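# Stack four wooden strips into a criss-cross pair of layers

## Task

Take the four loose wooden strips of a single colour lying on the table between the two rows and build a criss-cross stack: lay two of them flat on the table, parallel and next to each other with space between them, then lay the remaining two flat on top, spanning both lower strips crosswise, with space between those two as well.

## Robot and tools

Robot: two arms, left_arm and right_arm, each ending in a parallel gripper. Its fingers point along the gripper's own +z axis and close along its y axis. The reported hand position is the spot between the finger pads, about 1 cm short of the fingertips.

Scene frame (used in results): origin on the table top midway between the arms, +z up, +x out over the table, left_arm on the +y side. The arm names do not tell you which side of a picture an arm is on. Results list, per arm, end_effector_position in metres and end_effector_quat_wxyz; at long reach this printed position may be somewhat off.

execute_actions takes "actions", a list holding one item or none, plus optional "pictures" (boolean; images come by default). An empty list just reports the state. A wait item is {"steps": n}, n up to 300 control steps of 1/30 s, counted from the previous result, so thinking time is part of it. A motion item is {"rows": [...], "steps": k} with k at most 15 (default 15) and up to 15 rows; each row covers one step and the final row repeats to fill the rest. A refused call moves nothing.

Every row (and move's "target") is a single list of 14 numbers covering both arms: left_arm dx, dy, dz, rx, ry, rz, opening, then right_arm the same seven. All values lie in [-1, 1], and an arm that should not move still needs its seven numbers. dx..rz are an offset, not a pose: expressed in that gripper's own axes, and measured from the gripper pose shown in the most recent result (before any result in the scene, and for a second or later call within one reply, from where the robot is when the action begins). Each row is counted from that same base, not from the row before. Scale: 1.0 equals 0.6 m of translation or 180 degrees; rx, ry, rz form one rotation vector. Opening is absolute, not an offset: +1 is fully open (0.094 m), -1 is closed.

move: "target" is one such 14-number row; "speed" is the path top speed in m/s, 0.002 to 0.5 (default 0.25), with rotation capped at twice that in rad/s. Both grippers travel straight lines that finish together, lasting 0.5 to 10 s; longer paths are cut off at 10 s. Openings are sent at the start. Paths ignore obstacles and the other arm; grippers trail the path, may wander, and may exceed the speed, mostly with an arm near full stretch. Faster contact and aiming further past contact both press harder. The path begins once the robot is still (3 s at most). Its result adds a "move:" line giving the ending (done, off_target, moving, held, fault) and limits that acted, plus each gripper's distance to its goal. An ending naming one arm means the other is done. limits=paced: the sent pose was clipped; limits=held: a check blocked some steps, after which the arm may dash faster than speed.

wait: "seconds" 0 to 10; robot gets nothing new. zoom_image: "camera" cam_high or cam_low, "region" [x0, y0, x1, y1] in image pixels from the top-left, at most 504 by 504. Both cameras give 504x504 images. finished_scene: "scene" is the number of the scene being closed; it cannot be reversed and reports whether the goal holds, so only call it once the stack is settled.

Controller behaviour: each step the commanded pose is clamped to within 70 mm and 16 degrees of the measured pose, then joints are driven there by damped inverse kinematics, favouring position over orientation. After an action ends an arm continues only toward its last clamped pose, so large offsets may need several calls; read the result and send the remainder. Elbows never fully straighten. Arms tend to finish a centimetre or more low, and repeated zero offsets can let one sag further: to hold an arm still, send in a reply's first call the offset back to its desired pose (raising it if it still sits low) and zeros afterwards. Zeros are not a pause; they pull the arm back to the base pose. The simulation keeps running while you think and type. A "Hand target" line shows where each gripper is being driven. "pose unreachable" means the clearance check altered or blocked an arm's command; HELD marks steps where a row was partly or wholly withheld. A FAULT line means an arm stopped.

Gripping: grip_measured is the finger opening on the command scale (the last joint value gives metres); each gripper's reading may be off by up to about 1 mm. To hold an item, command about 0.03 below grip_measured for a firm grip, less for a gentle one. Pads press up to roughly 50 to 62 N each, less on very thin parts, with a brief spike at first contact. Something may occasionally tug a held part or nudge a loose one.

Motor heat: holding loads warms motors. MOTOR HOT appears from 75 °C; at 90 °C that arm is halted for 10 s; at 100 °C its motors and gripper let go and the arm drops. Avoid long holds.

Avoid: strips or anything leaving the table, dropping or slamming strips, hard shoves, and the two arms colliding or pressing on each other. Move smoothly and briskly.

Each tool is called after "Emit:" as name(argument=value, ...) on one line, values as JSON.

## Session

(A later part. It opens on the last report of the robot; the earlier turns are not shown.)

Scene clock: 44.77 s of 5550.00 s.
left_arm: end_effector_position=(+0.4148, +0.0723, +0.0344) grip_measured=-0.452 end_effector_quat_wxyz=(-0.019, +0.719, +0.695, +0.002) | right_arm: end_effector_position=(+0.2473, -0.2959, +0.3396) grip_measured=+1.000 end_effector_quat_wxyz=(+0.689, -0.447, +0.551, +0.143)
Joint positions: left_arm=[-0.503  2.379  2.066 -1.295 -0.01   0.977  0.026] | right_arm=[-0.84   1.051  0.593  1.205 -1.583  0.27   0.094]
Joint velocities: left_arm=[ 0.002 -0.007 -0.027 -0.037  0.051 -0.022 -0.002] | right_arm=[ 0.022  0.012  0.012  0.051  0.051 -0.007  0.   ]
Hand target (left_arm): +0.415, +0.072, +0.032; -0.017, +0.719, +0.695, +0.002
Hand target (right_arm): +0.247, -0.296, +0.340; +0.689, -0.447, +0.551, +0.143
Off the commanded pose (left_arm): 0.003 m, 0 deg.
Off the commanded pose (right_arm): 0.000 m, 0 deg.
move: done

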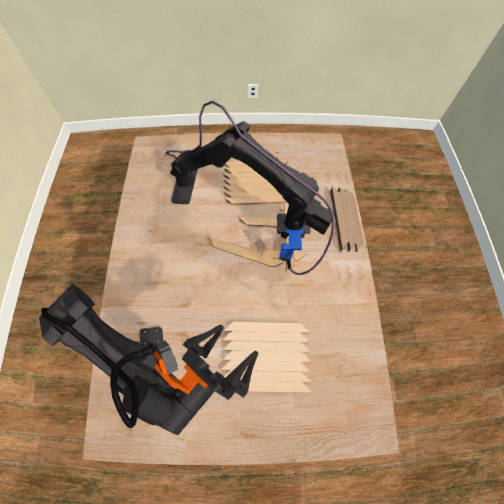

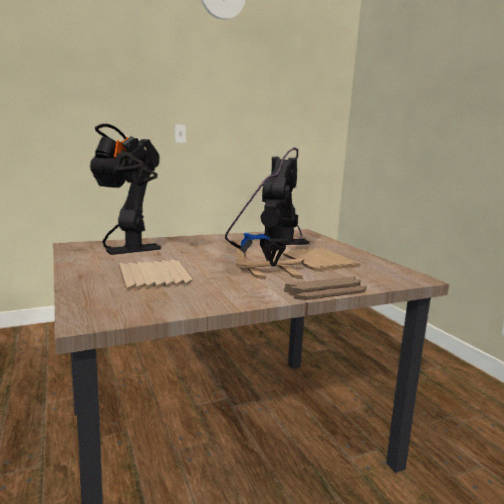

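Emit:
move(target=[0,0,0.035,0,0,0,-0.5,0,0,0,0,0,0,1], speed=0.04)

Emit:
move(target=[0,0,0,0,0,0,0.1,0,0,0,0,0,0,1])

Emit:
move(target=[0,0,-0.075,0.01,-0.01,0,0.1,0,0,0,0,0,0,1], speed=0.15)

Emit:
move(target=[-0.108,-0.222,0,0,0,-0.39,0.1,0,0,0,0,0,0,1], speed=0.4)

Emit:
zoom_image(camera="cam_low", region=[210,225,320,290])

Scene clock: 49.43 s of 5550.00 s.
left_arm: end_effector_position=(+0.4134, +0.0734, +0.0199) grip_measured=-0.452 end_effector_quat_wxyz=(-0.020, +0.719, +0.695, +0.002) | right_arm: end_effector_position=(+0.2473, -0.2959, +0.3396) grip_measured=+1.000 end_effector_quat_wxyz=(+0.689, -0.447, +0.551, +0.143)
Joint positions: left_arm=[-0.503  2.379  2.008 -1.238 -0.01   0.977  0.026] | right_arm=[-0.84   1.051  0.593  1.205 -1.583  0.27   0.094]
Joint velocities: left_arm=[ 0.002 -0.002  0.017  0.051  0.037  0.022  0.   ] | right_arm=[-0.007  0.007 -0.022 -0.051  0.007  0.022  0.   ]
Hand target (left_arm): +0.414, +0.073, +0.013; -0.019, +0.719, +0.695, +0.002
Hand target (right_arm): +0.247, -0.296, +0.340; +0.689, -0.447, +0.551, +0.143
Off the commanded pose (left_arm): 0.007 m, 0 deg.
Off the commanded pose (right_arm): 0.000 m, 0 deg.
After step 90, 0.87 s passed at rest.
move: done

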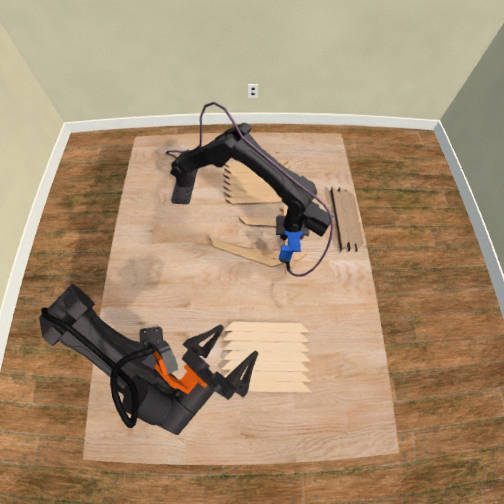

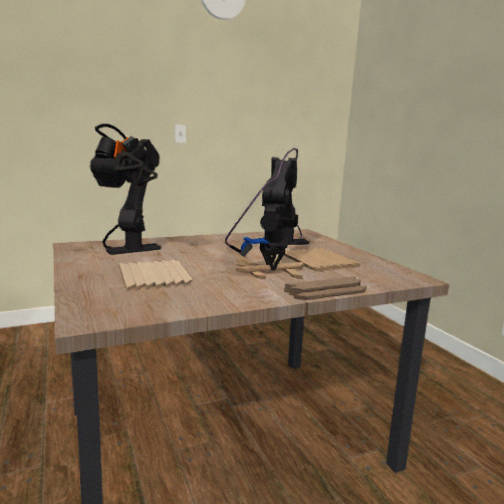

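Scene clock: 49.93 s of 5550.00 s.
left_arm: end_effector_position=(+0.4135, +0.0734, +0.0199) grip_measured=+0.098 end_effector_quat_wxyz=(-0.020, +0.719, +0.695, +0.002) | right_arm: end_effector_position=(+0.2473, -0.2959, +0.3396) grip_measured=+1.000 end_effector_quat_wxyz=(+0.689, -0.447, +0.551, +0.143)
Joint positions: left_arm=[-0.503  2.379  2.008 -1.238 -0.01   0.977  0.052] | right_arm=[-0.84   1.051  0.593  1.205 -1.583  0.27   0.094]
Joint velocities: left_arm=[-0.012  0.007 -0.007 -0.007  0.007 -0.007 -0.001] | right_arm=[ 0.017 -0.002 -0.002 -0.007  0.037 -0.037  0.   ]
Hand target (left_arm): +0.413, +0.073, +0.020; -0.020, +0.719, +0.695, +0.002
Hand target (right_arm): +0.247, -0.296, +0.340; +0.689, -0.447, +0.551, +0.143
Off the commanded pose (left_arm): 0.000 m, 0 deg.
Off the commanded pose (right_arm): 0.000 m, 0 deg.
move: done

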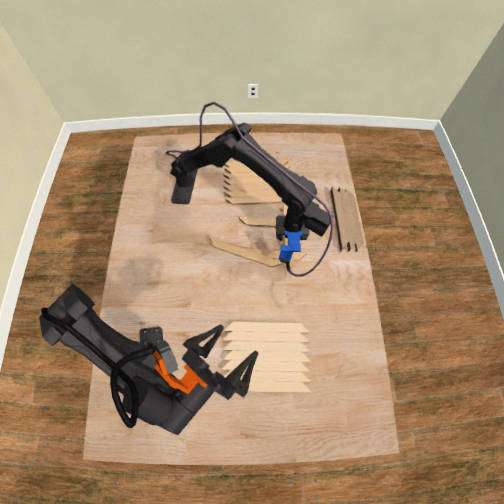

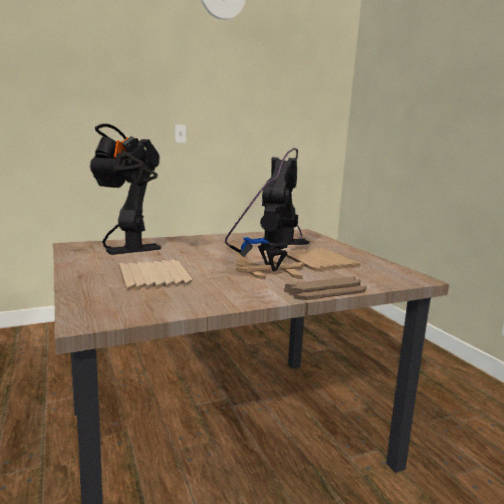

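Scene clock: 51.00 s of 5550.00 s.
left_arm: end_effector_position=(+0.4118, +0.0693, +0.0626) grip_measured=+0.098 end_effector_quat_wxyz=(-0.019, +0.722, +0.692, -0.011) | right_arm: end_effector_position=(+0.2473, -0.2959, +0.3396) grip_measured=+1.000 end_effector_quat_wxyz=(+0.689, -0.447, +0.551, +0.143)
Joint positions: left_arm=[-0.503  2.379  2.178 -1.411  0.014  0.984  0.052] | right_arm=[-0.84   1.051  0.593  1.205 -1.583  0.27   0.094]
Joint velocities: left_arm=[-0.007 -0.002 -0.002  0.051 -0.066  0.022 -0.001] | right_arm=[-0.007  0.017  0.002 -0.022  0.007 -0.051  0.   ]
Hand target (left_arm): +0.415, +0.072, +0.065; -0.020, +0.719, +0.695, -0.020
Hand target (right_arm): +0.247, -0.296, +0.340; +0.689, -0.447, +0.551, +0.143
Off the commanded pose (left_arm): 0.004 m, 1 deg.
Off the commanded pose (right_arm): 0.000 m, 0 deg.
move: done

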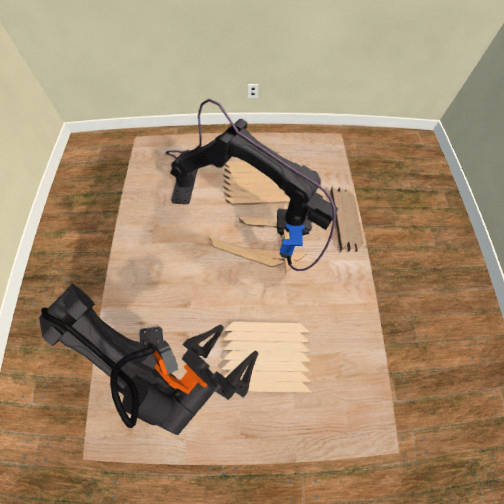

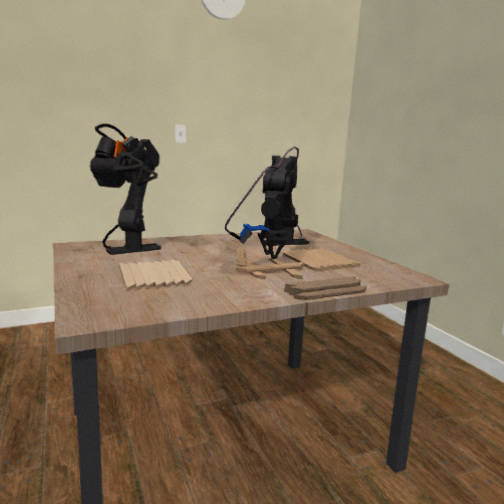

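Scene clock: 53.27 s of 5550.00 s.
left_arm: end_effector_position=(+0.2767, +0.0174, +0.0598) grip_measured=+0.098 end_effector_quat_wxyz=(-0.032, +0.194, +0.980, +0.016) | right_arm: end_effector_position=(+0.2473, -0.2959, +0.3396) grip_measured=+1.000 end_effector_quat_wxyz=(+0.689, -0.447, +0.551, +0.143)
Joint positions: left_arm=[-0.815  2.133  1.757 -1.263  0.019 -0.549  0.052] | right_arm=[-0.84   1.051  0.593  1.205 -1.583  0.27   0.094]
Joint velocities: left_arm=[-0.012  0.007  0.002 -0.022  0.081  0.022 -0.   ] | right_arm=[-0.002 -0.002 -0.017  0.007  0.022 -0.081  0.   ]
Hand target (left_arm): +0.276, +0.014, +0.067; -0.019, +0.192, +0.981, +0.006
Hand target (right_arm): +0.247, -0.296, +0.340; +0.689, -0.447, +0.551, +0.143
Off the commanded pose (left_arm): 0.011 m, 2 deg.
Off the commanded pose (right_arm): 0.000 m, 0 deg.
move: off_target (left_arm)

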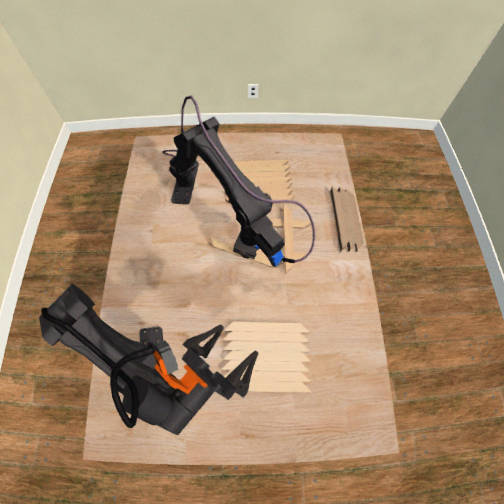

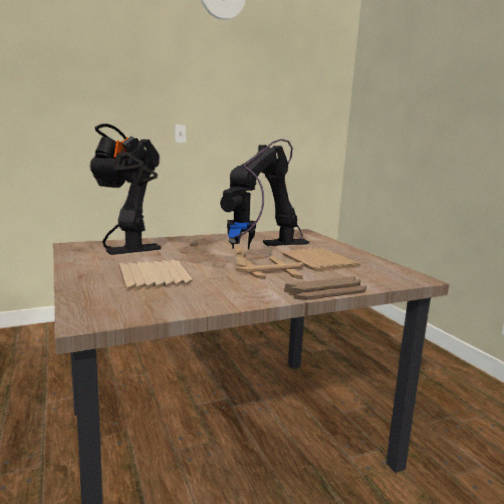

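Region (210, 225, 320, 290) of cam_low's 504x504 image, scaled by 4.582, with more detail than that image has; it fills the top 298 rows of this view, and the rest is white.

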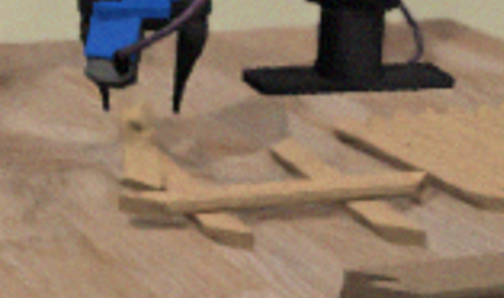

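Emit:
move(target=[-0.01,0,0.068,0.006,-0.022,0,0.05,0,0,0,0,0,0,1], speed=0.06)

Emit:
zoom_image(camera="cam_low", region=[210,225,290,290])

Scene clock: 56.70 s of 5550.00 s.
left_arm: end_effector_position=(+0.2751, +0.0218, +0.0142) grip_measured=+0.052 end_effector_quat_wxyz=(-0.020, +0.193, +0.981, +0.011) | right_arm: end_effector_position=(+0.2473, -0.2959, +0.3396) grip_measured=+1.000 end_effector_quat_wxyz=(+0.689, -0.447, +0.551, +0.143)
Joint positions: left_arm=[-0.815  2.133  1.572 -1.054  0.012 -0.552  0.049] | right_arm=[-0.84   1.051  0.593  1.205 -1.583  0.27   0.094]
Joint velocities: left_arm=[-0.007  0.007  0.002  0.037  0.022 -0.051 -0.   ] | right_arm=[ 0.007 -0.017  0.002  0.022  0.037 -0.007  0.   ]
Hand target (left_arm): +0.280, +0.017, +0.019; -0.000, +0.194, +0.981, +0.000
Hand target (right_arm): +0.247, -0.296, +0.340; +0.689, -0.447, +0.551, +0.143
Off the commanded pose (left_arm): 0.008 m, 3 deg.
Off the commanded pose (right_arm): 0.000 m, 0 deg.
move: off_target (left_arm)

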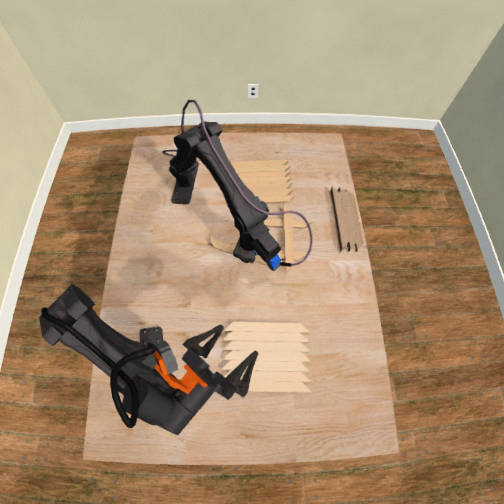

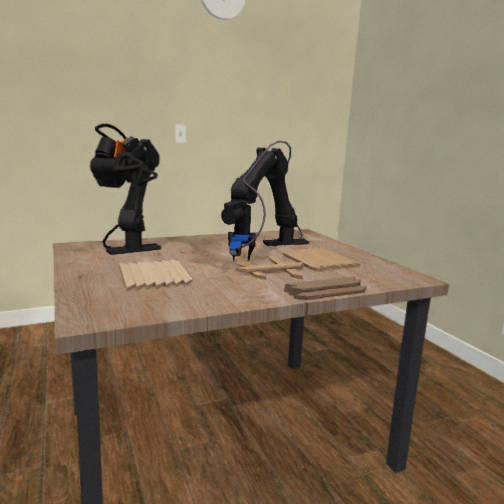

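Region (210, 225, 290, 290) of cam_low's 504x504 image, scaled by 6.300, with more detail than that image has; it fills the top 410 rows of this view, and the rest is white.

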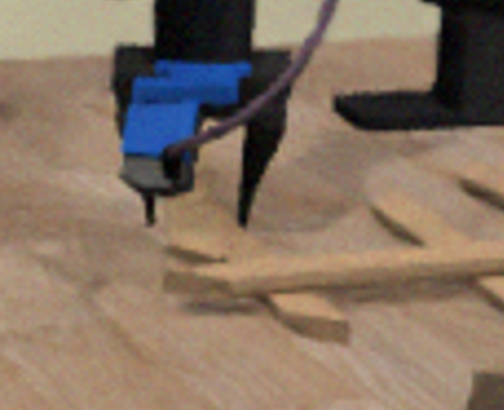

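Too low; raise about 6 mm.

Emit:
move(target=[-0.008,-0.006,-0.024,0,0,0,0.05,0,0,0,0,0,0,1], speed=0.05)

Scene clock: 60.03 s of 5550.00 s.
left_arm: end_effector_position=(+0.2771, +0.0192, +0.0256) grip_measured=+0.052 end_effector_quat_wxyz=(-0.020, +0.193, +0.981, +0.011) | right_arm: end_effector_position=(+0.2473, -0.2959, +0.3396) grip_measured=+1.000 end_effector_quat_wxyz=(+0.689, -0.447, +0.551, +0.143)
Joint positions: left_arm=[-0.815  2.133  1.619 -1.102  0.011 -0.552  0.049] | right_arm=[-0.84   1.051  0.593  1.205 -1.583  0.27   0.094]
Joint velocities: left_arm=[ 0.012  0.012 -0.007 -0.007 -0.007  0.066 -0.   ] | right_arm=[ 0.002  0.002 -0.017  0.022  0.037 -0.022  0.   ]
Hand target (left_arm): +0.279, +0.016, +0.028; -0.020, +0.193, +0.981, +0.011
Hand target (right_arm): +0.247, -0.296, +0.340; +0.689, -0.447, +0.551, +0.143
Off the commanded pose (left_arm): 0.004 m, 0 deg.
Off the commanded pose (right_arm): 0.000 m, 0 deg.
move: done

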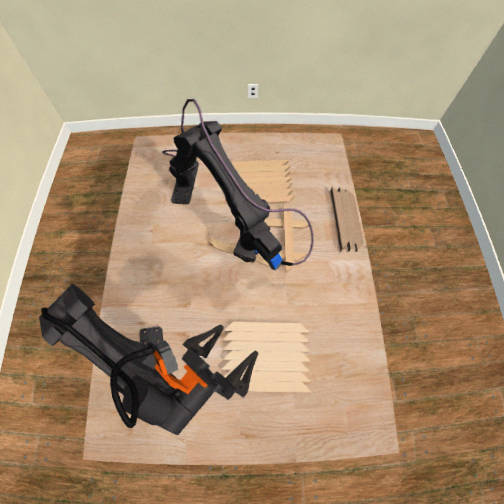

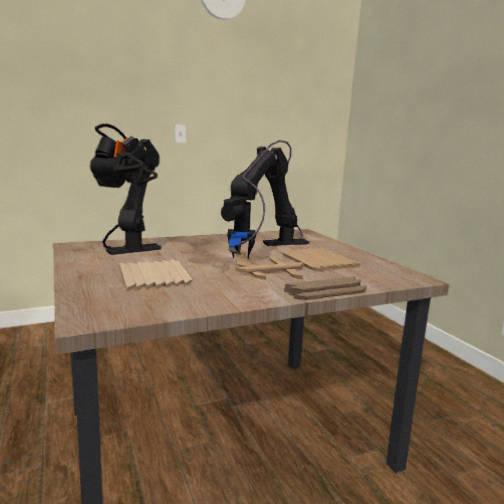

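Emit:
move(target=[0.003,0.003,0.013,0,0,0,-0.1,0,0,0,0,0,0,1], speed=0.05)

Scene clock: 61.87 s of 5550.00 s.
left_arm: end_effector_position=(+0.2745, +0.0228, +0.0203) grip_measured=-0.098 end_effector_quat_wxyz=(-0.025, +0.193, +0.981, +0.015) | right_arm: end_effector_position=(+0.2473, -0.2959, +0.3396) grip_measured=+1.000 end_effector_quat_wxyz=(+0.689, -0.447, +0.551, +0.143)
Joint positions: left_arm=[-0.815  2.133  1.596 -1.091  0.011 -0.552  0.042] | right_arm=[-0.84   1.051  0.593  1.205 -1.583  0.27   0.094]
Joint velocities: left_arm=[ 0.007 -0.017 -0.017 -0.022 -0.022  0.007 -0.   ] | right_arm=[ 0.007 -0.027 -0.007 -0.007  0.022  0.066  0.   ]
Hand target (left_arm): +0.276, +0.022, +0.018; -0.021, +0.193, +0.981, +0.011
Hand target (right_arm): +0.247, -0.296, +0.340; +0.689, -0.447, +0.551, +0.143
Off the commanded pose (left_arm): 0.003 m, 1 deg.
Off the commanded pose (right_arm): 0.000 m, 0 deg.
move: done

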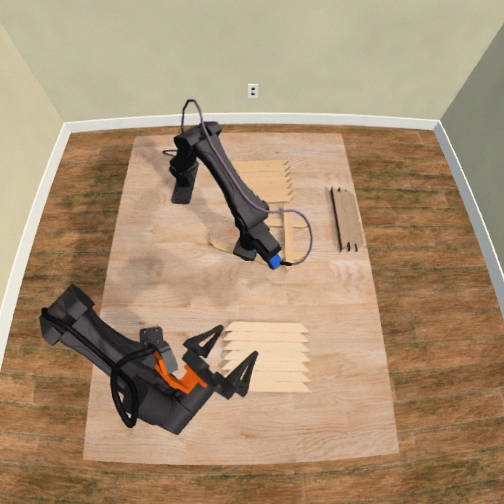

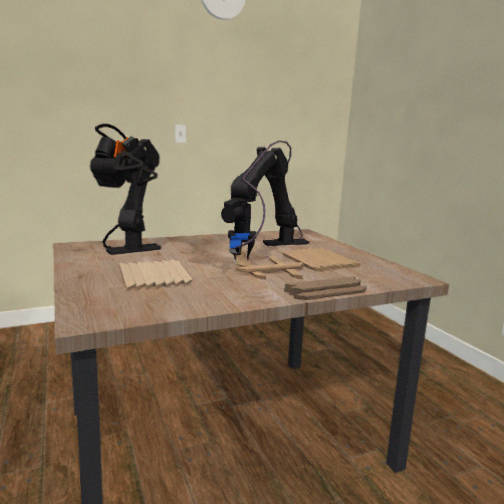

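Emit:
move(target=[0,0,0,0,0,0,-0.5,0,0,0,0,0,0,1])

Emit:
move(target=[0,0,-0.08,0.01,-0.022,0,-0.5,0,0,0,0,0,0,1], speed=0.08)

Emit:
zoom_image(camera="cam_low", region=[210,225,320,290])

Scene clock: 65.20 s of 5550.00 s.
left_arm: end_effector_position=(+0.2749, +0.0222, +0.0203) grip_measured=-0.457 end_effector_quat_wxyz=(-0.024, +0.193, +0.981, +0.014) | right_arm: end_effector_position=(+0.2473, -0.2959, +0.3396) grip_measured=+1.000 end_effector_quat_wxyz=(+0.689, -0.447, +0.551, +0.143)
Joint positions: left_arm=[-0.815  2.133  1.596 -1.088  0.012 -0.552  0.026] | right_arm=[-0.84   1.051  0.593  1.205 -1.583  0.27   0.094]
Joint velocities: left_arm=[-0.002 -0.002  0.002 -0.022  0.066  0.007 -0.   ] | right_arm=[ 0.007 -0.002  0.002 -0.022 -0.022  0.007  0.   ]
Hand target (left_arm): +0.274, +0.023, +0.020; -0.025, +0.193, +0.981, +0.015
Hand target (right_arm): +0.247, -0.296, +0.340; +0.689, -0.447, +0.551, +0.143
Off the commanded pose (left_arm): 0.001 m, 0 deg.
Off the commanded pose (right_arm): 0.000 m, 0 deg.
move: done

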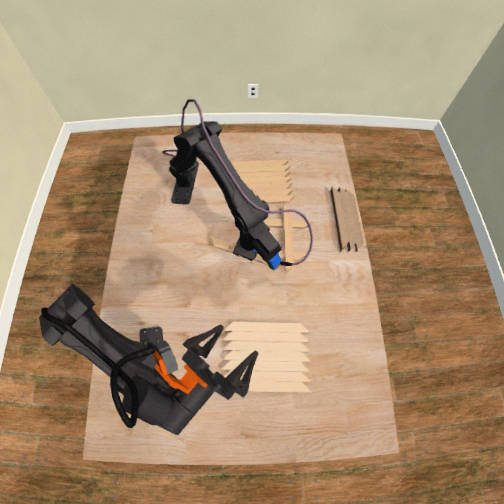

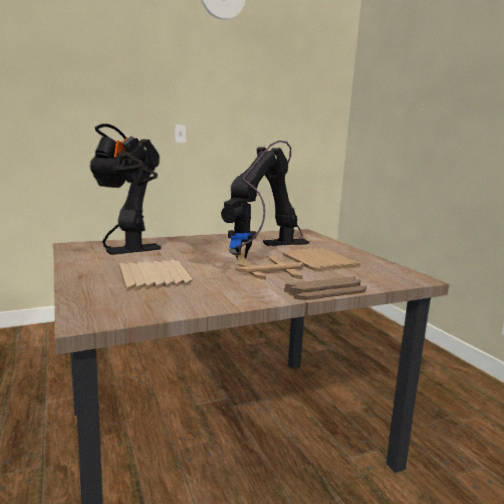

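Scene clock: 66.17 s of 5550.00 s.
left_arm: end_effector_position=(+0.2721, +0.0259, +0.0513) grip_measured=-0.457 end_effector_quat_wxyz=(-0.010, +0.193, +0.981, +0.002) | right_arm: end_effector_position=(+0.2473, -0.2959, +0.3396) grip_measured=+1.000 end_effector_quat_wxyz=(+0.689, -0.447, +0.551, +0.143)
Joint positions: left_arm=[-0.815  2.049  1.596 -1.135  0.012 -0.552  0.026] | right_arm=[-0.84   1.051  0.593  1.205 -1.583  0.27   0.094]
Joint velocities: left_arm=[-0.012 -0.007  0.007  0.037  0.022 -0.007 -0.001] | right_arm=[-0.022  0.012  0.002  0.022  0.007 -0.022  0.   ]
Hand target (left_arm): +0.277, +0.021, +0.068; +0.007, +0.192, +0.981, -0.009
Hand target (right_arm): +0.247, -0.296, +0.340; +0.689, -0.447, +0.551, +0.143
Off the commanded pose (left_arm): 0.018 m, 2 deg.
Off the commanded pose (right_arm): 0.000 m, 0 deg.
move: off_target (left_arm)

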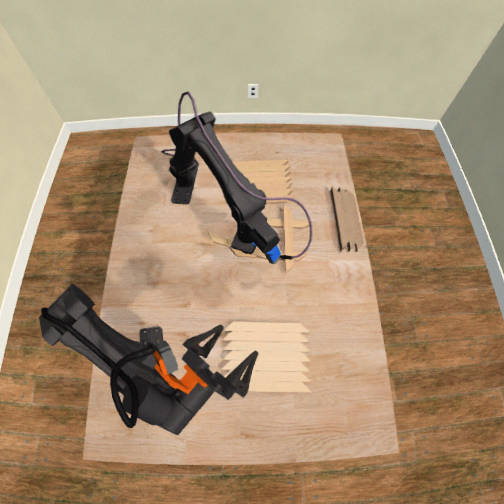

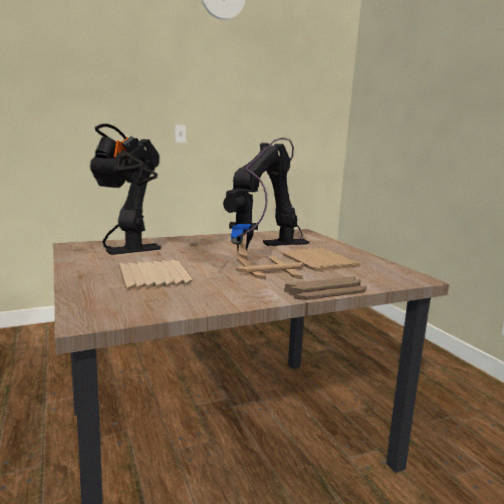

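Region (210, 225, 320, 290) of cam_low's 504x504 image, scaled by 4.582, with more detail than that image has; it fills the top 298 rows of this view, and the rest is white.

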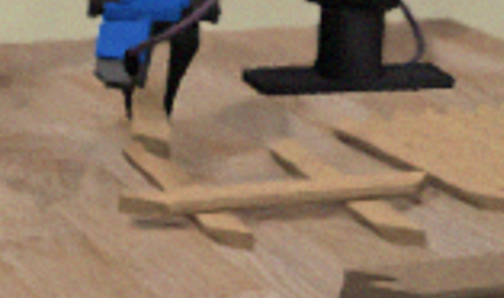

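Emit:
move(target=[-0.039,0.095,-0.015,0,0,0.39,-0.5,0,0,0,0,0,0,1], speed=0.3)

Emit:
move(target=[0,0,0.045,0,0.008,0,-0.5,0,0,0,0,0,0,1], speed=0.06)

Emit:
zoom_image(camera="cam_low", region=[210,225,320,290])

Scene clock: 71.97 s of 5550.00 s.
left_arm: end_effector_position=(+0.3147, +0.0641, +0.0513) grip_measured=-0.456 end_effector_quat_wxyz=(-0.012, +0.722, +0.692, -0.006) | right_arm: end_effector_position=(+0.2473, -0.2959, +0.3396) grip_measured=+1.000 end_effector_quat_wxyz=(+0.689, -0.447, +0.551, +0.143)
Joint positions: left_arm=[-0.665  2.049  1.596 -1.141  0.011  0.822  0.026] | right_arm=[-0.84   1.051  0.593  1.205 -1.583  0.27   0.094]
Joint velocities: left_arm=[-0.017 -0.002 -0.012 -0.095 -0.007  0.022 -0.   ] | right_arm=[ 0.002 -0.012 -0.002 -0.007 -0.007 -0.022  0.   ]
Hand target (left_arm): +0.315, +0.069, +0.059; -0.010, +0.722, +0.692, -0.007
Hand target (right_arm): +0.247, -0.296, +0.340; +0.689, -0.447, +0.551, +0.143
Off the commanded pose (left_arm): 0.010 m, 0 deg.
Off the commanded pose (right_arm): 0.000 m, 0 deg.
After step 90, 0.13 s passed at rest.
move: done

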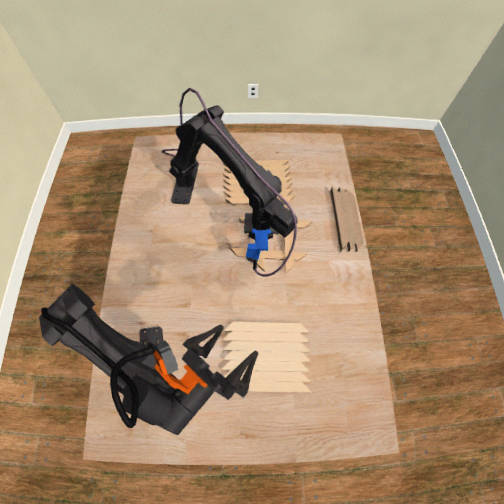

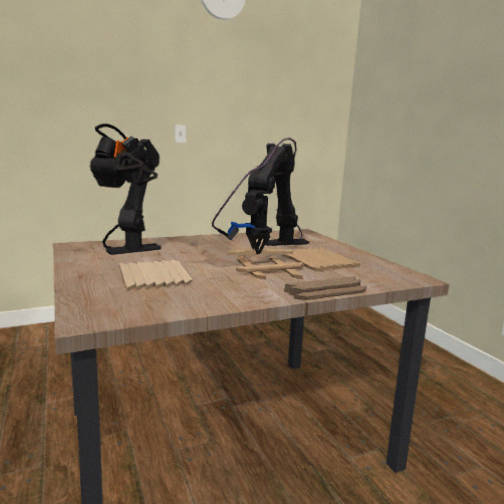

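Scene clock: 72.83 s of 5550.00 s.
left_arm: end_effector_position=(+0.3160, +0.0668, +0.0296) grip_measured=-0.456 end_effector_quat_wxyz=(-0.020, +0.721, +0.692, +0.002) | right_arm: end_effector_position=(+0.2473, -0.2959, +0.3396) grip_measured=+1.000 end_effector_quat_wxyz=(+0.689, -0.447, +0.551, +0.143)
Joint positions: left_arm=[-0.665  2.082  1.556 -1.085 -0.005  0.82   0.026] | right_arm=[-0.84   1.051  0.593  1.205 -1.583  0.27   0.094]
Joint velocities: left_arm=[ 0.022  0.002 -0.002  0.066 -0.022  0.066 -0.001] | right_arm=[-0.002  0.007 -0.002 -0.022  0.081 -0.037  0.   ]
Hand target (left_arm): +0.314, +0.064, +0.025; -0.020, +0.722, +0.692, +0.003
Hand target (right_arm): +0.247, -0.296, +0.340; +0.689, -0.447, +0.551, +0.143
Off the commanded pose (left_arm): 0.006 m, 0 deg.
Off the commanded pose (right_arm): 0.000 m, 0 deg.
move: done

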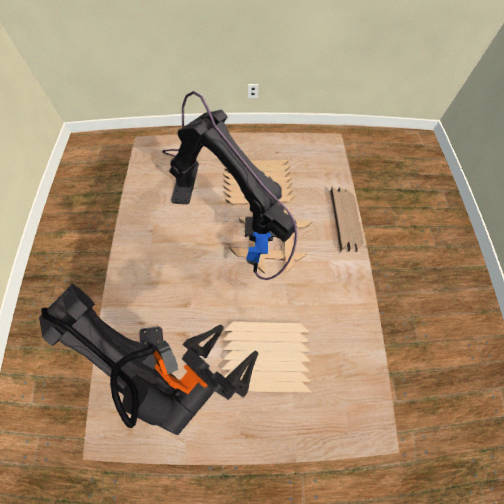

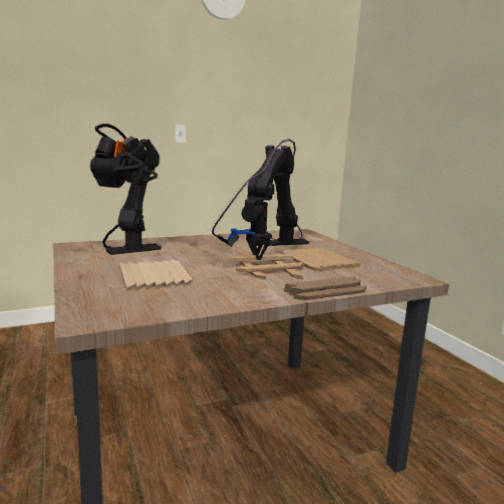

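Region (210, 225, 320, 290) of cam_low's 504x504 image, scaled by 4.582, with more detail than that image has; it fills the top 298 rows of this view, and the rest is white.

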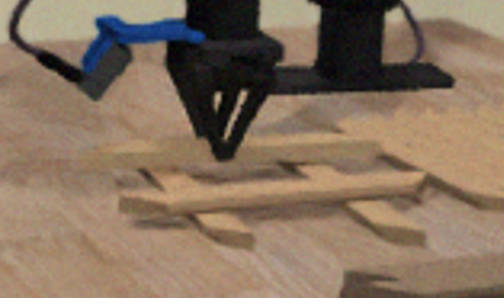

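Emit:
move(target=[0.005,-0.004,0.02,0,0,0,-0.5,0,0,0,0,0,0,1], speed=0.04)

Emit:
move(target=[0,0,0,0,0,0,0,0,0,0,0,0,0,1])

Emit:
move(target=[0,0,-0.08,0,0,0,0,0,0,0,0,0,0,1], speed=0.15)

Emit:
move(target=[0.03,-0.28,-0.08,0,0,0,0,0,0,0,0,0,0,1])

Emit:
zoom_image(camera="cam_high", region=[210,180,330,290])

Emit:
zoom_image(camera="cam_low", region=[210,225,320,290])

Scene clock: 77.27 s of 5550.00 s.
left_arm: end_effector_position=(+0.3120, +0.0710, +0.0205) grip_measured=-0.456 end_effector_quat_wxyz=(-0.026, +0.721, +0.692, +0.002) | right_arm: end_effector_position=(+0.2473, -0.2959, +0.3396) grip_measured=+1.000 end_effector_quat_wxyz=(+0.689, -0.447, +0.551, +0.143)
Joint positions: left_arm=[-0.665  2.082  1.518 -1.058 -0.005  0.82   0.026] | right_arm=[-0.84   1.051  0.593  1.205 -1.583  0.27   0.094]
Joint velocities: left_arm=[-0.007 -0.007 -0.012  0.037  0.022  0.007 -0.   ] | right_arm=[-0.007  0.022 -0.012 -0.051 -0.051  0.037  0.   ]
Hand target (left_arm): +0.313, +0.070, +0.018; -0.020, +0.721, +0.692, +0.002
Hand target (right_arm): +0.247, -0.296, +0.340; +0.689, -0.447, +0.551, +0.143
Off the commanded pose (left_arm): 0.003 m, 1 deg.
Off the commanded pose (right_arm): 0.000 m, 0 deg.
After step 90, 0.73 s passed at rest.
move: done

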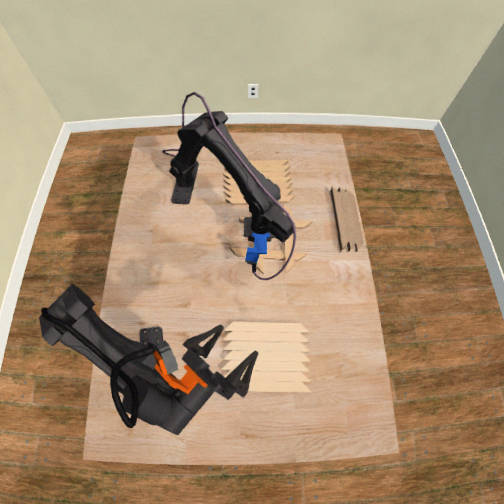

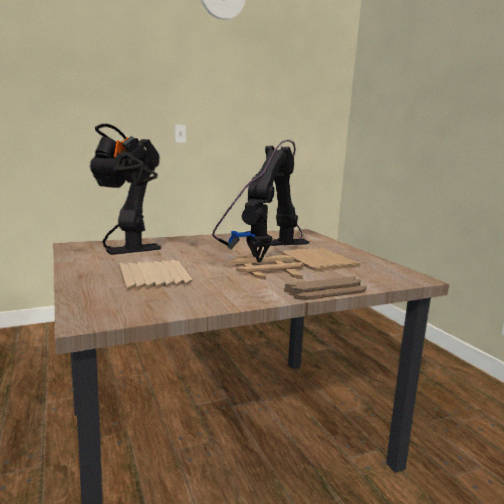

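Scene clock: 77.77 s of 5550.00 s.
left_arm: end_effector_position=(+0.3120, +0.0710, +0.0205) grip_measured=-0.002 end_effector_quat_wxyz=(-0.026, +0.721, +0.692, +0.002) | right_arm: end_effector_position=(+0.2473, -0.2959, +0.3396) grip_measured=+1.000 end_effector_quat_wxyz=(+0.689, -0.447, +0.551, +0.143)
Joint positions: left_arm=[-0.665  2.082  1.518 -1.058 -0.005  0.82   0.047] | right_arm=[-0.84   1.051  0.593  1.205 -1.583  0.27   0.094]
Joint velocities: left_arm=[ 0.012  0.002  0.002 -0.037 -0.081 -0.081 -0.   ] | right_arm=[-0.002  0.002  0.007 -0.051 -0.022  0.022  0.   ]
Hand target (left_arm): +0.312, +0.071, +0.021; -0.026, +0.721, +0.692, +0.002
Hand target (right_arm): +0.247, -0.296, +0.340; +0.689, -0.447, +0.551, +0.143
Off the commanded pose (left_arm): 0.000 m, 0 deg.
Off the commanded pose (right_arm): 0.000 m, 0 deg.
move: done

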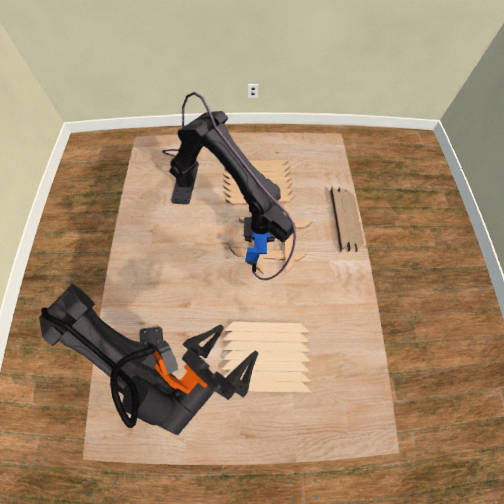

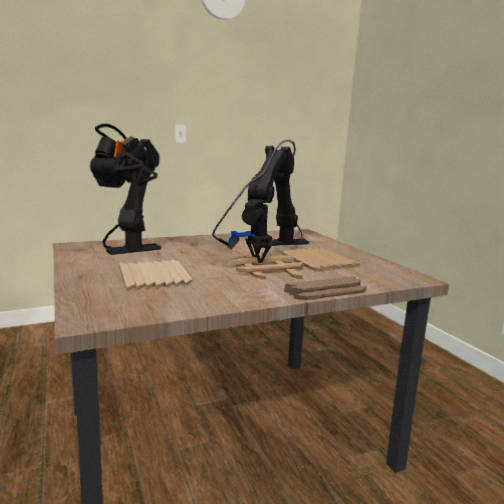

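Scene clock: 78.80 s of 5550.00 s.
left_arm: end_effector_position=(+0.3115, +0.0714, +0.0563) grip_measured=-0.002 end_effector_quat_wxyz=(-0.036, +0.721, +0.692, +0.002) | right_arm: end_effector_position=(+0.2473, -0.2959, +0.3396) grip_measured=+1.000 end_effector_quat_wxyz=(+0.689, -0.447, +0.551, +0.143)
Joint positions: left_arm=[-0.665  2.064  1.636 -1.216 -0.005  0.82   0.047] | right_arm=[-0.84   1.051  0.593  1.205 -1.583  0.27   0.094]
Joint velocities: left_arm=[ 0.007  0.002  0.002 -0.066 -0.022  0.022  0.001] | right_arm=[-0.007 -0.002  0.007 -0.007 -0.037  0.022  0.   ]
Hand target (left_arm): +0.313, +0.070, +0.068; -0.026, +0.721, +0.692, +0.002
Hand target (right_arm): +0.247, -0.296, +0.340; +0.689, -0.447, +0.551, +0.143
Off the commanded pose (left_arm): 0.013 m, 1 deg.
Off the commanded pose (right_arm): 0.000 m, 0 deg.
move: off_target (left_arm)

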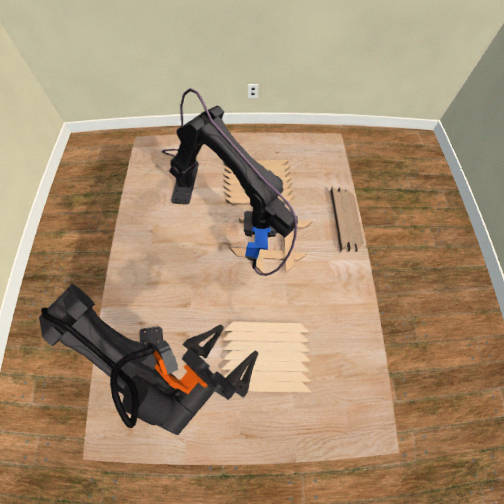

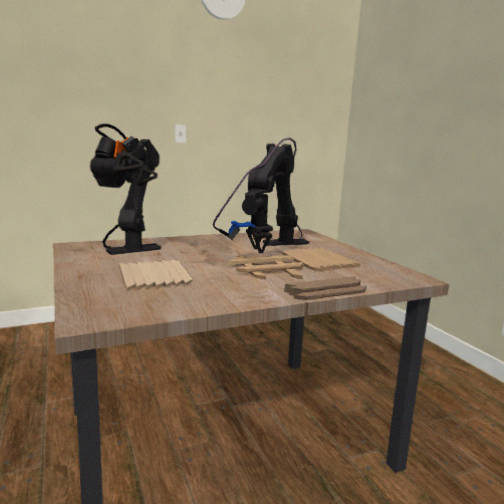

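Scene clock: 80.13 s of 5550.00 s.
left_arm: end_effector_position=(+0.1549, +0.0916, +0.1097) grip_measured=-0.002 end_effector_quat_wxyz=(-0.028, +0.723, +0.690, +0.010) | right_arm: end_effector_position=(+0.2473, -0.2959, +0.3396) grip_measured=+1.000 end_effector_quat_wxyz=(+0.689, -0.447, +0.551, +0.143)
Joint positions: left_arm=[-1.032  1.616  1.277 -1.293  0.001  0.459  0.047] | right_arm=[-0.84   1.051  0.593  1.205 -1.583  0.27   0.094]
Joint velocities: left_arm=[-0.012 -0.002  0.002 -0.066  0.022 -0.007  0.001] | right_arm=[-0.002  0.007 -0.002  0.051 -0.066  0.022  0.   ]
Hand target (left_arm): +0.149, +0.097, +0.111; -0.034, +0.721, +0.692, +0.007
Hand target (right_arm): +0.247, -0.296, +0.340; +0.689, -0.447, +0.551, +0.143
Off the commanded pose (left_arm): 0.009 m, 1 deg.
Off the commanded pose (right_arm): 0.000 m, 0 deg.
move: done

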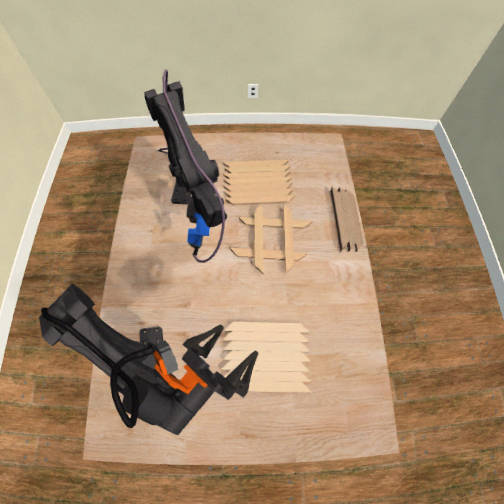

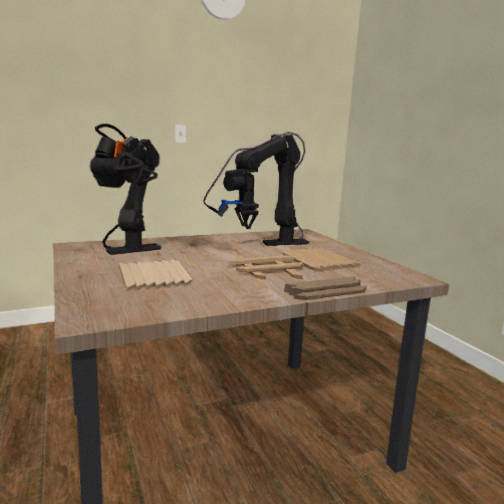

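Region (210, 180, 330, 290) of cam_high's 504x504 image, scaled by 4.200, with more detail than that image has; it fills the top 462 rows of this view, and the rest is white.

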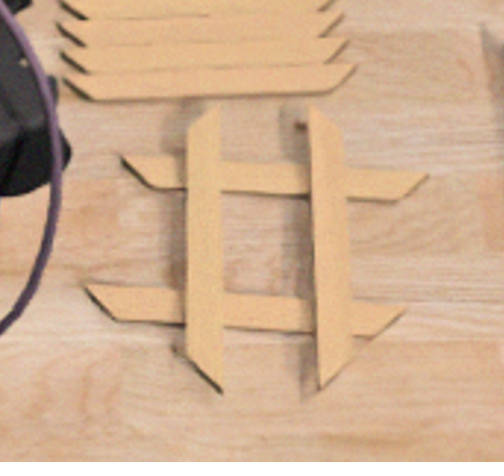

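Region (210, 225, 320, 290) of cam_low's 504x504 image, scaled by 4.582, with more detail than that image has; it fills the top 298 rows of this view, and the rest is white.

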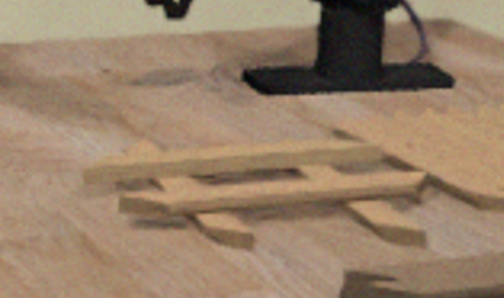

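Emit:
finished_scene(scene=2)

The scene is finished: the task was done.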